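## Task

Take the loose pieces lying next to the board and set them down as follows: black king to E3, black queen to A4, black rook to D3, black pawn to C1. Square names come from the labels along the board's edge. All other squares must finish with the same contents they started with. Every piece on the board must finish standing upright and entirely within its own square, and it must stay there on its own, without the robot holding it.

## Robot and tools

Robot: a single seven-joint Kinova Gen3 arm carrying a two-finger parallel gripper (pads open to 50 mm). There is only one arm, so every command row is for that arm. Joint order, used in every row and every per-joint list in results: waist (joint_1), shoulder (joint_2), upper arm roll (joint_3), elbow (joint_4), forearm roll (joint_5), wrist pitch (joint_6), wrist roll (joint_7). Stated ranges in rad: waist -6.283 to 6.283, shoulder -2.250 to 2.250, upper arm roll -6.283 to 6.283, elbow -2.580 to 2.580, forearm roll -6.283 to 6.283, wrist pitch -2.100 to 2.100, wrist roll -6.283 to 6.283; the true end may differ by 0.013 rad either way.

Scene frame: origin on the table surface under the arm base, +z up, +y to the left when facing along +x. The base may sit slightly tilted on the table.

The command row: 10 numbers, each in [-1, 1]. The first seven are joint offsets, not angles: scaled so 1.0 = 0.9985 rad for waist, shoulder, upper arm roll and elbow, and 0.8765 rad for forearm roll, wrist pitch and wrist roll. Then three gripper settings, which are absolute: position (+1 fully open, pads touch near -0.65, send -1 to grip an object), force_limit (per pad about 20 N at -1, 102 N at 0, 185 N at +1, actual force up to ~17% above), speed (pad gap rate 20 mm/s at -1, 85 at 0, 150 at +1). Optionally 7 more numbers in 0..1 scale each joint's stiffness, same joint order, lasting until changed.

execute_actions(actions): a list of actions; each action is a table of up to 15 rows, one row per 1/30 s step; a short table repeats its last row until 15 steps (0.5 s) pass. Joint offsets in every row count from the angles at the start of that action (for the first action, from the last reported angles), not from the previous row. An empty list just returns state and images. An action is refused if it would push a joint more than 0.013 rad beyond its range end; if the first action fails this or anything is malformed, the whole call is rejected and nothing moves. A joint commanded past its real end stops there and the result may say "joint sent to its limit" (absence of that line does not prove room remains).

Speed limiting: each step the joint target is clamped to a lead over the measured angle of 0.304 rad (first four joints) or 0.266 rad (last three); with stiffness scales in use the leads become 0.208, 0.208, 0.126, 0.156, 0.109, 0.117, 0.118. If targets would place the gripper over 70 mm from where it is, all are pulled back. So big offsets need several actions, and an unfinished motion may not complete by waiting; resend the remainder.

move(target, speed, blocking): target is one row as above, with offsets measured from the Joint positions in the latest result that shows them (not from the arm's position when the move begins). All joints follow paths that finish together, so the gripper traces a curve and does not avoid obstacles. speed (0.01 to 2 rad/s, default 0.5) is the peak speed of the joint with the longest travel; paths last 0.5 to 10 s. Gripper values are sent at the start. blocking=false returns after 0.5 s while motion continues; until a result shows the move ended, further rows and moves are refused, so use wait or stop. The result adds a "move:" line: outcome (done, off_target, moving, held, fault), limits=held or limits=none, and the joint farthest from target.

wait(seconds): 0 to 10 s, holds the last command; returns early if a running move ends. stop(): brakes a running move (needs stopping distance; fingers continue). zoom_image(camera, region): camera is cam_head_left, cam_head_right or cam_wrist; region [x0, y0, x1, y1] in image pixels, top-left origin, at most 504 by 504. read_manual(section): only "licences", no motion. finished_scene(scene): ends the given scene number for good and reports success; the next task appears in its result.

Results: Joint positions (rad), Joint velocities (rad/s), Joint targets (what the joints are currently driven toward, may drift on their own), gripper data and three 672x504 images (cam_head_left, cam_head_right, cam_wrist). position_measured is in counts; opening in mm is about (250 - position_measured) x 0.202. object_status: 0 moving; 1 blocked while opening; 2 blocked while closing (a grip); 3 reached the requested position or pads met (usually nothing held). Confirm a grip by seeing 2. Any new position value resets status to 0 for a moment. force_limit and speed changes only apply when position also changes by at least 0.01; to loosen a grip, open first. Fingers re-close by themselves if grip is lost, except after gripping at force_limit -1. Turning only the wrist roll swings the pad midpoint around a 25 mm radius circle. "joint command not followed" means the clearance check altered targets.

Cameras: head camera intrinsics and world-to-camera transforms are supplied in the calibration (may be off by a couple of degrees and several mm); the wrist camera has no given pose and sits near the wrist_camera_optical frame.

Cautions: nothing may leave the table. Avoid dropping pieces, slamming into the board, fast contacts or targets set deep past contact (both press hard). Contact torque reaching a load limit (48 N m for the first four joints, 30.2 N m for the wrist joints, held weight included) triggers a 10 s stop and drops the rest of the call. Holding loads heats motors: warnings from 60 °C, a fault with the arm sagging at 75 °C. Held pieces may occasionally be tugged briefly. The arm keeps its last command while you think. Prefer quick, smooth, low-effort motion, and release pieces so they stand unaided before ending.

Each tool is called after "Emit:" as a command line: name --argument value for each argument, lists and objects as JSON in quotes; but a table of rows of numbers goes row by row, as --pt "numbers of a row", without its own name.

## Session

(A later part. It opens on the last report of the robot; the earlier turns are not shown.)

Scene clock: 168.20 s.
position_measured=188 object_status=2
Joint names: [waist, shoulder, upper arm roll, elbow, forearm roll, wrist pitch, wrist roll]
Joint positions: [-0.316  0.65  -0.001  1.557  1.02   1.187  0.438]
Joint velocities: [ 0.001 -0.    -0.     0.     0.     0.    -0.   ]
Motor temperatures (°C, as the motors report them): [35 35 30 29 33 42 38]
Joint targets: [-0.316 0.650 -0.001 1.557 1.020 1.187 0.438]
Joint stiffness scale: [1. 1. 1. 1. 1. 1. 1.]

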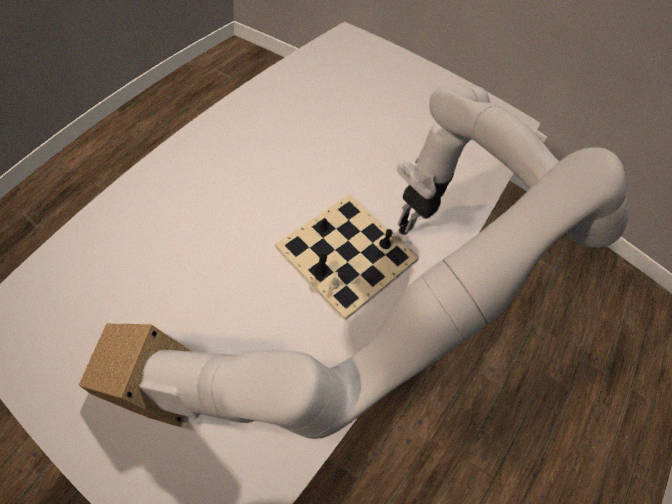

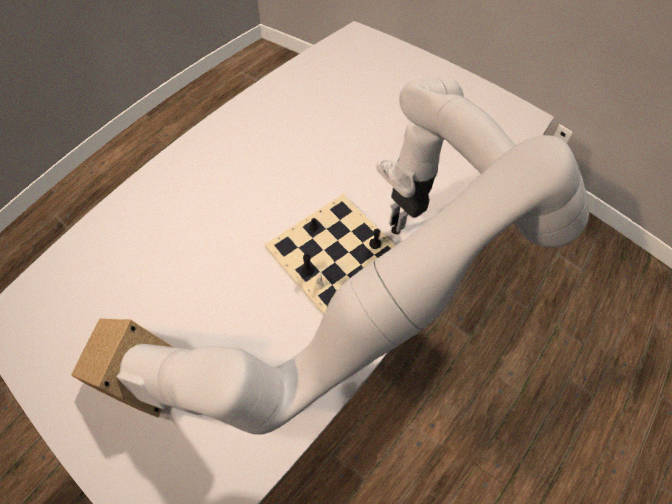

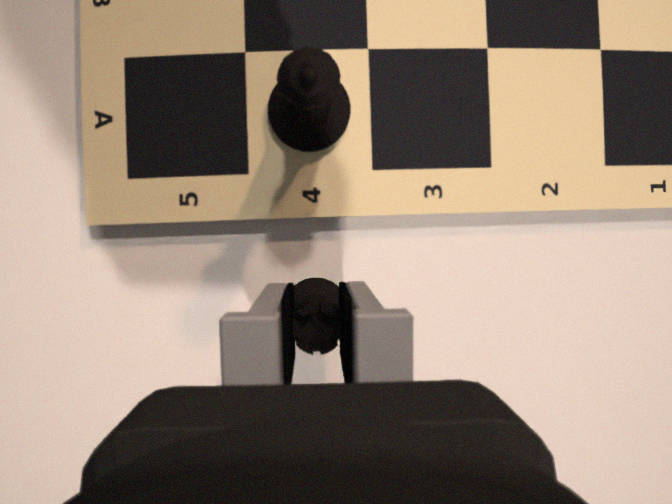

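Emit:
move --target '[-0.127,-0.070,0,-0.062,-0.1055,0.183,0.070,-1,-0.4,0]' --speed 0.3

Scene clock: 172.10 s.
position_measured=188 object_status=2
Joint names: [waist, shoulder, upper arm roll, elbow, forearm roll, wrist pitch, wrist roll]
Joint positions: [-0.439  0.583 -0.001  1.498  0.935  1.34   0.49 ]
Joint velocities: [-0.    -0.001 -0.     0.001 -0.     0.     0.001]
Motor temperatures (°C, as the motors report them): [35 35 30 29 33 42 38]
Joint targets: [-0.443 0.581 -0.001 1.495 0.928 1.347 0.500]
Joint stiffness scale: [1. 1. 1. 1. 1. 1. 1.]
move: done; limits=none; farthest joint: the wrist roll, 0.009 radians from its target (0.061 radians at the start)

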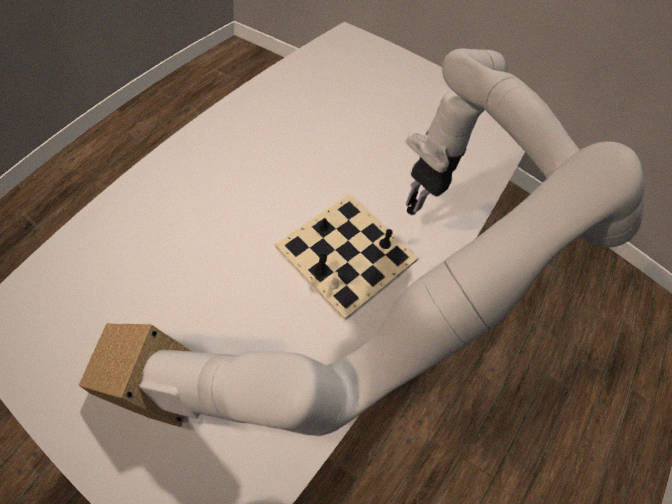

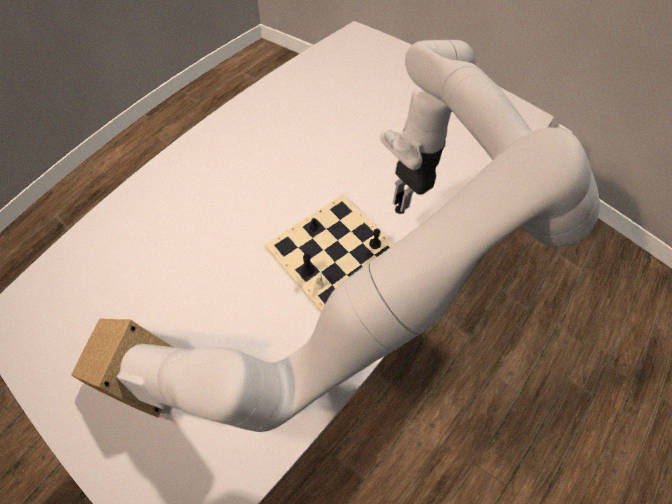

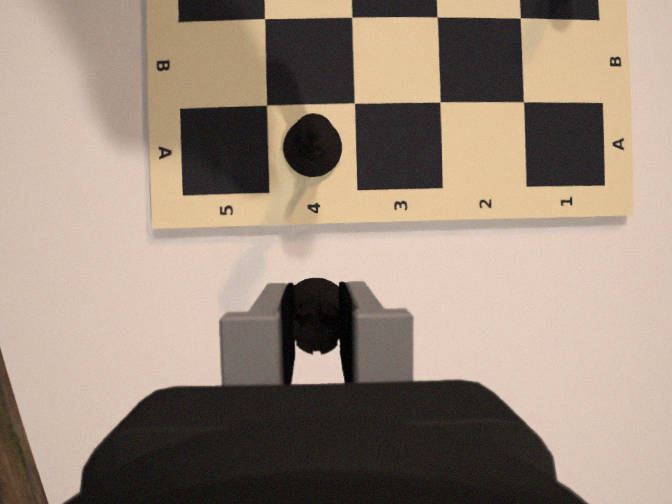

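Emit:
move --target '[-0.2434,-0.0069,0,0.5036,-0.014,-0.1819,-0.6127,-1,-0.4,0]' --speed 0.55

Scene clock: 174.47 s.
position_measured=188 object_status=2
Joint names: [waist, shoulder, upper arm roll, elbow, forearm roll, wrist pitch, wrist roll]
Joint positions: [-0.679  0.578 -0.001  1.998  0.929  1.188 -0.038]
Joint velocities: [-0.002 -0.001  0.     0.001  0.    -0.    -0.   ]
Motor temperatures (°C, as the motors report them): [35 35 30 29 33 42 38]
Joint targets: [-0.682 0.576 -0.001 2.001 0.923 1.181 -0.047]
Joint stiffness scale: [1. 1. 1. 1. 1. 1. 1.]
move: done; limits=none; farthest joint: the wrist roll, 0.010 radians from its target (0.537 radians at the start)

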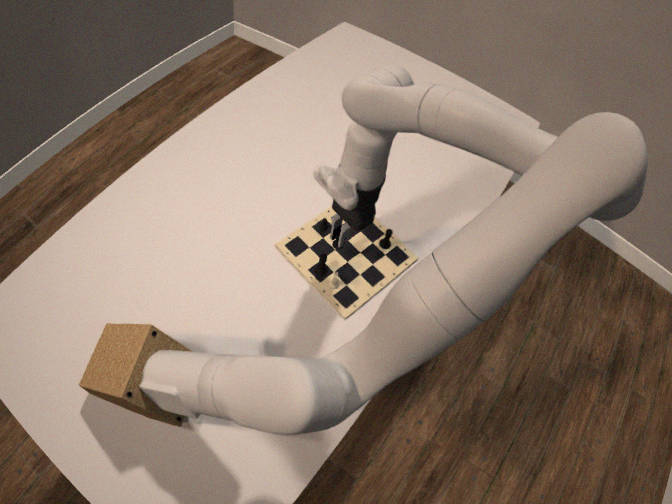

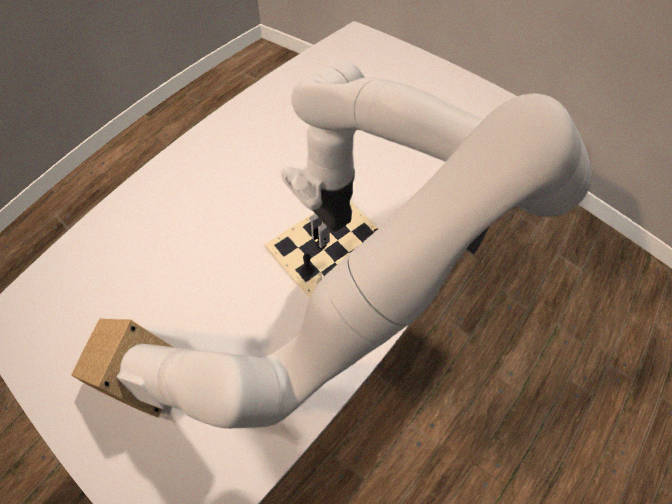

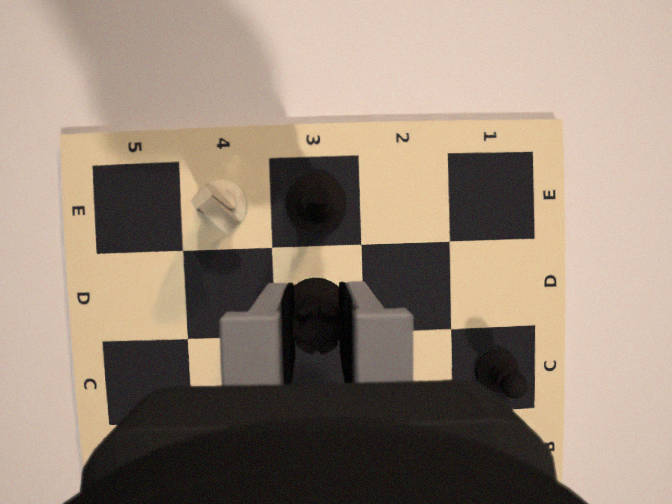

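Emit:
move --target '[0.1287,0.0822,0,0.0562,0.1787,-0.1466,-0.1091,-1,-0.4,0]' --speed 0.22

Scene clock: 179.43 s.
position_measured=188 object_status=2
Joint names: [waist, shoulder, upper arm roll, elbow, forearm roll, wrist pitch, wrist roll]
Joint positions: [-0.554  0.658 -0.001  2.052  1.078  1.066 -0.124]
Joint velocities: [ 0.003  0.002 -0.     0.     0.     0.001 -0.001]
Motor temperatures (°C, as the motors report them): [35 35 30 29 33 42 38]
Joint targets: [-0.551 0.661 -0.001 2.054 1.086 1.059 -0.133]
Joint stiffness scale: [1. 1. 1. 1. 1. 1. 1.]
move: done; limits=none; farthest joint: the wrist roll, 0.010 radians from its target (0.096 radians at the start)

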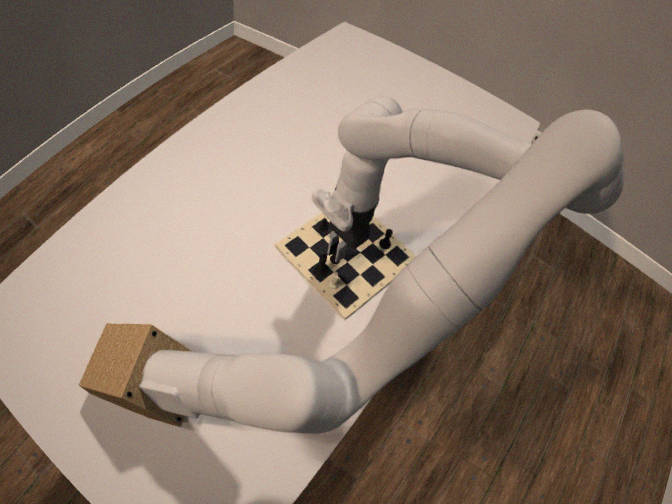

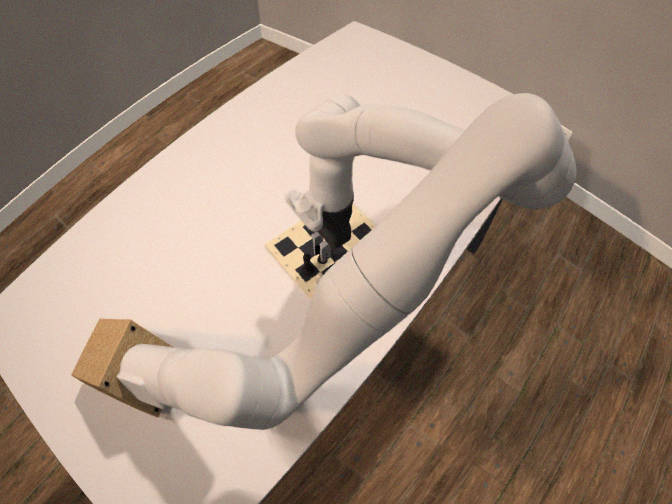

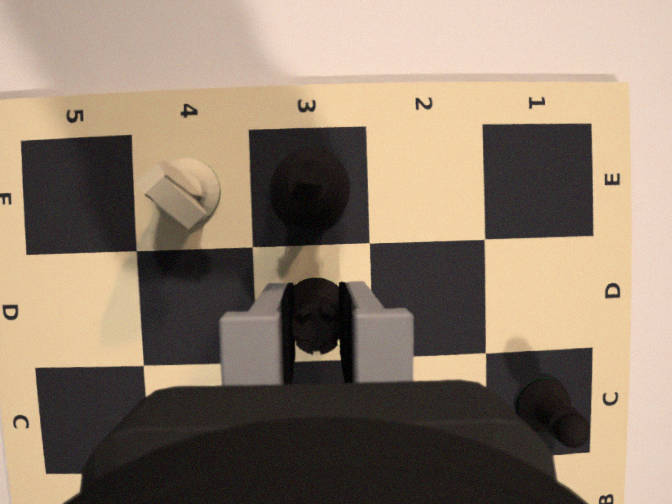

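Emit:
move --target '[0.0143,0.0085,0,0.012,0.0274,-0.0207,-0.0265,-1,-0.4,0]' --speed 0.05

Scene clock: 182.83 s.
position_measured=188 object_status=2
Joint names: [waist, shoulder, upper arm roll, elbow, forearm roll, wrist pitch, wrist roll]
Joint positions: [-0.548  0.661 -0.001  2.059  1.092  1.059 -0.137]
Joint velocities: [ 0.001 -0.001 -0.     0.001  0.     0.001 -0.001]
Motor temperatures (°C, as the motors report them): [35 35 30 29 33 42 38]
Joint targets: [-0.540 0.667 -0.001 2.064 1.102 1.048 -0.147]
Joint stiffness scale: [1. 1. 1. 1. 1. 1. 1.]
move: off_target; limits=none; farthest joint: the wrist pitch, 0.011 radians from its target (0.018 radians at the start)

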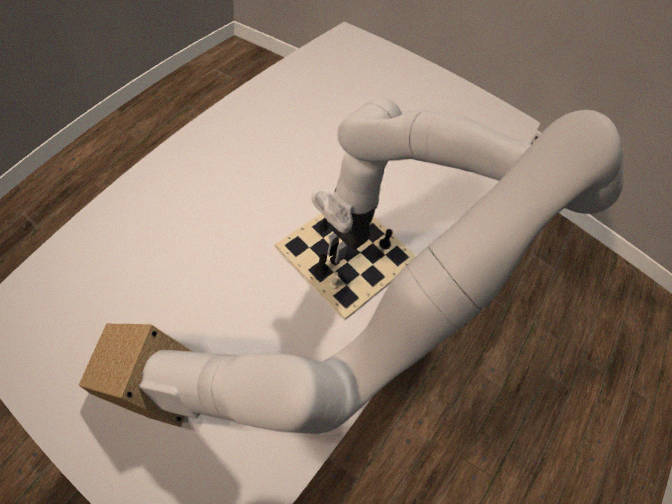

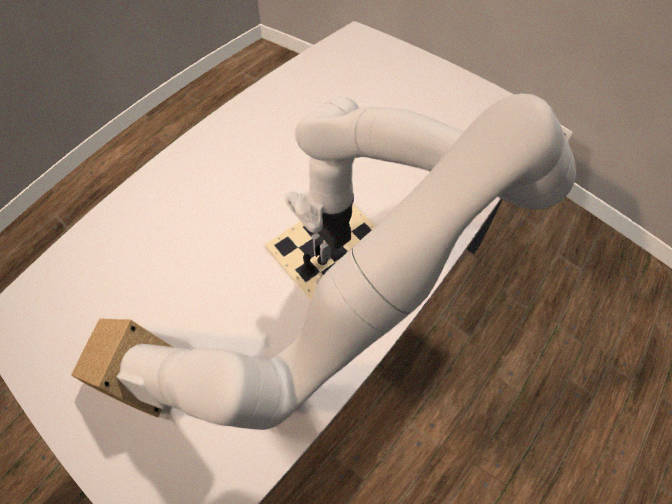

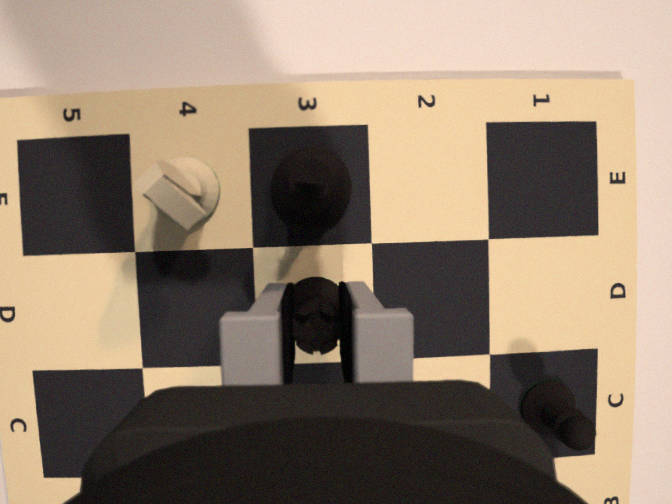

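Contact (the kinematic prediction was right). Release and lift.

Emit:
execute_actions --actions '[[[0,0,0,0,0,0,0,-1,-0.4,0],[0,0,0,0,0,0,0,-1,-0.4,0],[0,0,0,0,0,0,0,-1,-0.4,0],[0,0,0,0,0,0,0,0.27,-0.4,0]]]'

Emit:
move --target '[-0.134,-0.085,0,-0.064,-0.193,0.154,0.124,0.27,-0.4,0]' --speed 0.3

Scene clock: 184.10 s.
position_measured=112 object_status=0
Joint names: [waist, shoulder, upper arm roll, elbow, forearm roll, wrist pitch, wrist roll]
Joint positions: [-0.548  0.66  -0.001  2.059  1.092  1.059 -0.137]
Joint velocities: [ 0.     0.     0.    -0.001 -0.     0.     0.   ]
Motor temperatures (°C, as the motors report them): [35 35 30 29 33 42 38]
Joint targets: [-0.548 0.661 -0.001 2.059 1.092 1.059 -0.137]
Joint stiffness scale: [1. 1. 1. 1. 1. 1. 1.]

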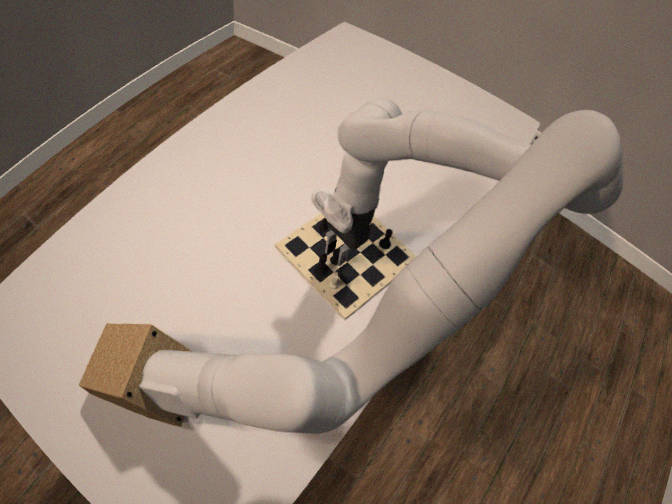

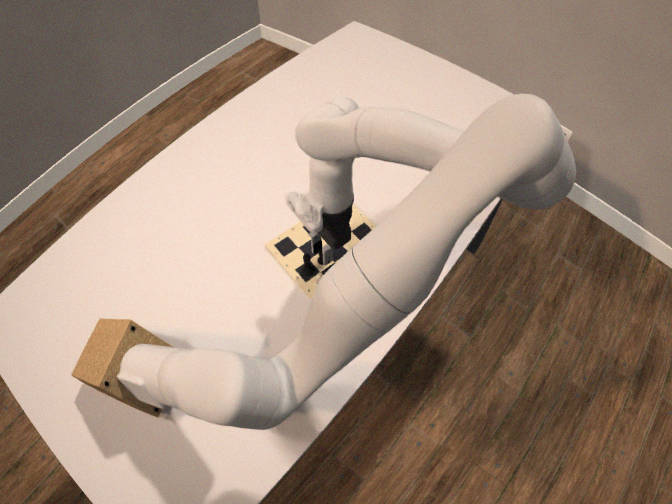

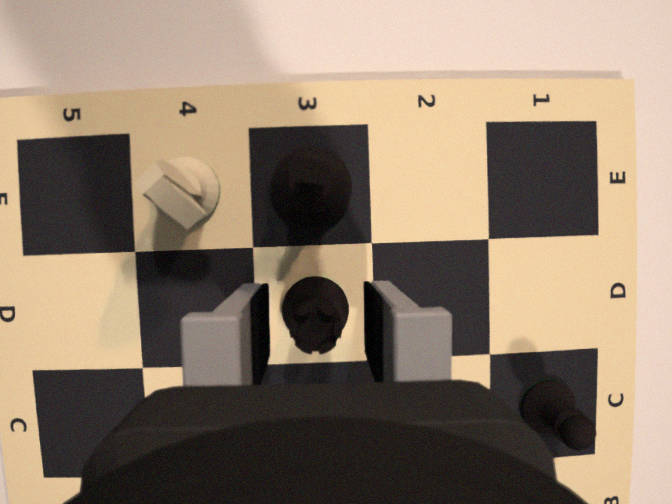

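Scene clock: 185.20 s.
position_measured=112 object_status=3
Joint names: [waist, shoulder, upper arm roll, elbow, forearm roll, wrist pitch, wrist roll]
Joint positions: [-0.679  0.578 -0.001  1.998  0.93   1.187 -0.038]
Joint velocities: [-0.003 -0.003 -0.    -0.    -0.     0.     0.   ]
Motor temperatures (°C, as the motors report them): [35 35 30 29 33 42 38]
Joint targets: [-0.682 0.576 -0.001 1.995 0.922 1.194 -0.028]
Joint stiffness scale: [1. 1. 1. 1. 1. 1. 1.]
move: done; limits=none; farthest joint: the wrist roll, 0.009 radians from its target (0.109 radians at the start)

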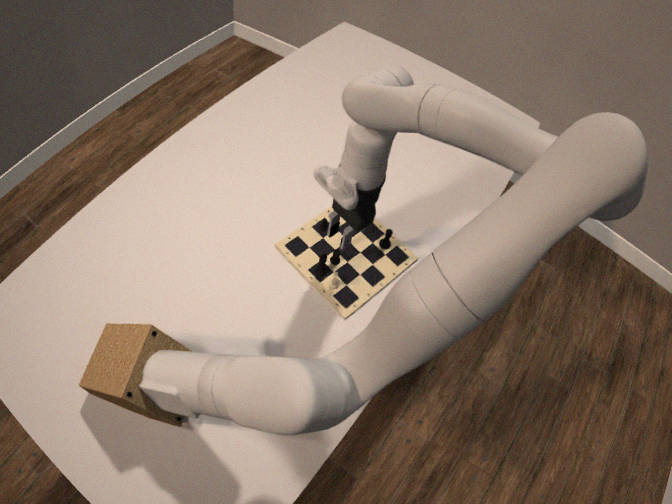

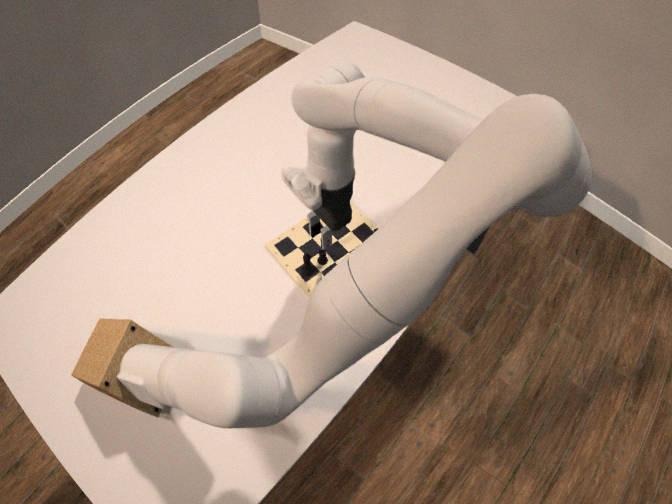

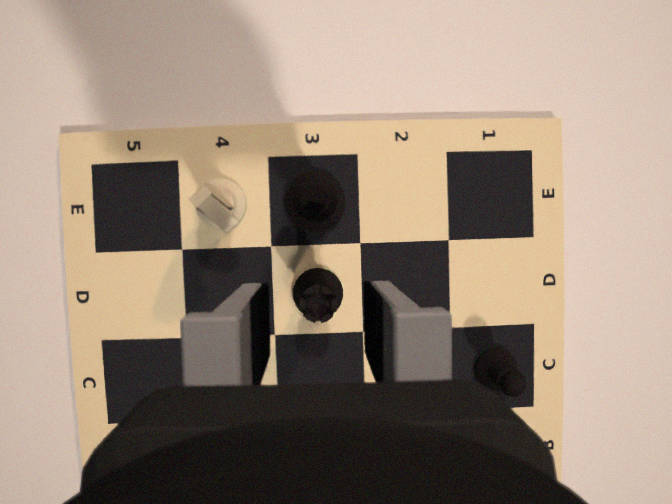

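Emit:
finished_scene --scene 1

The scene is finished: the task was done.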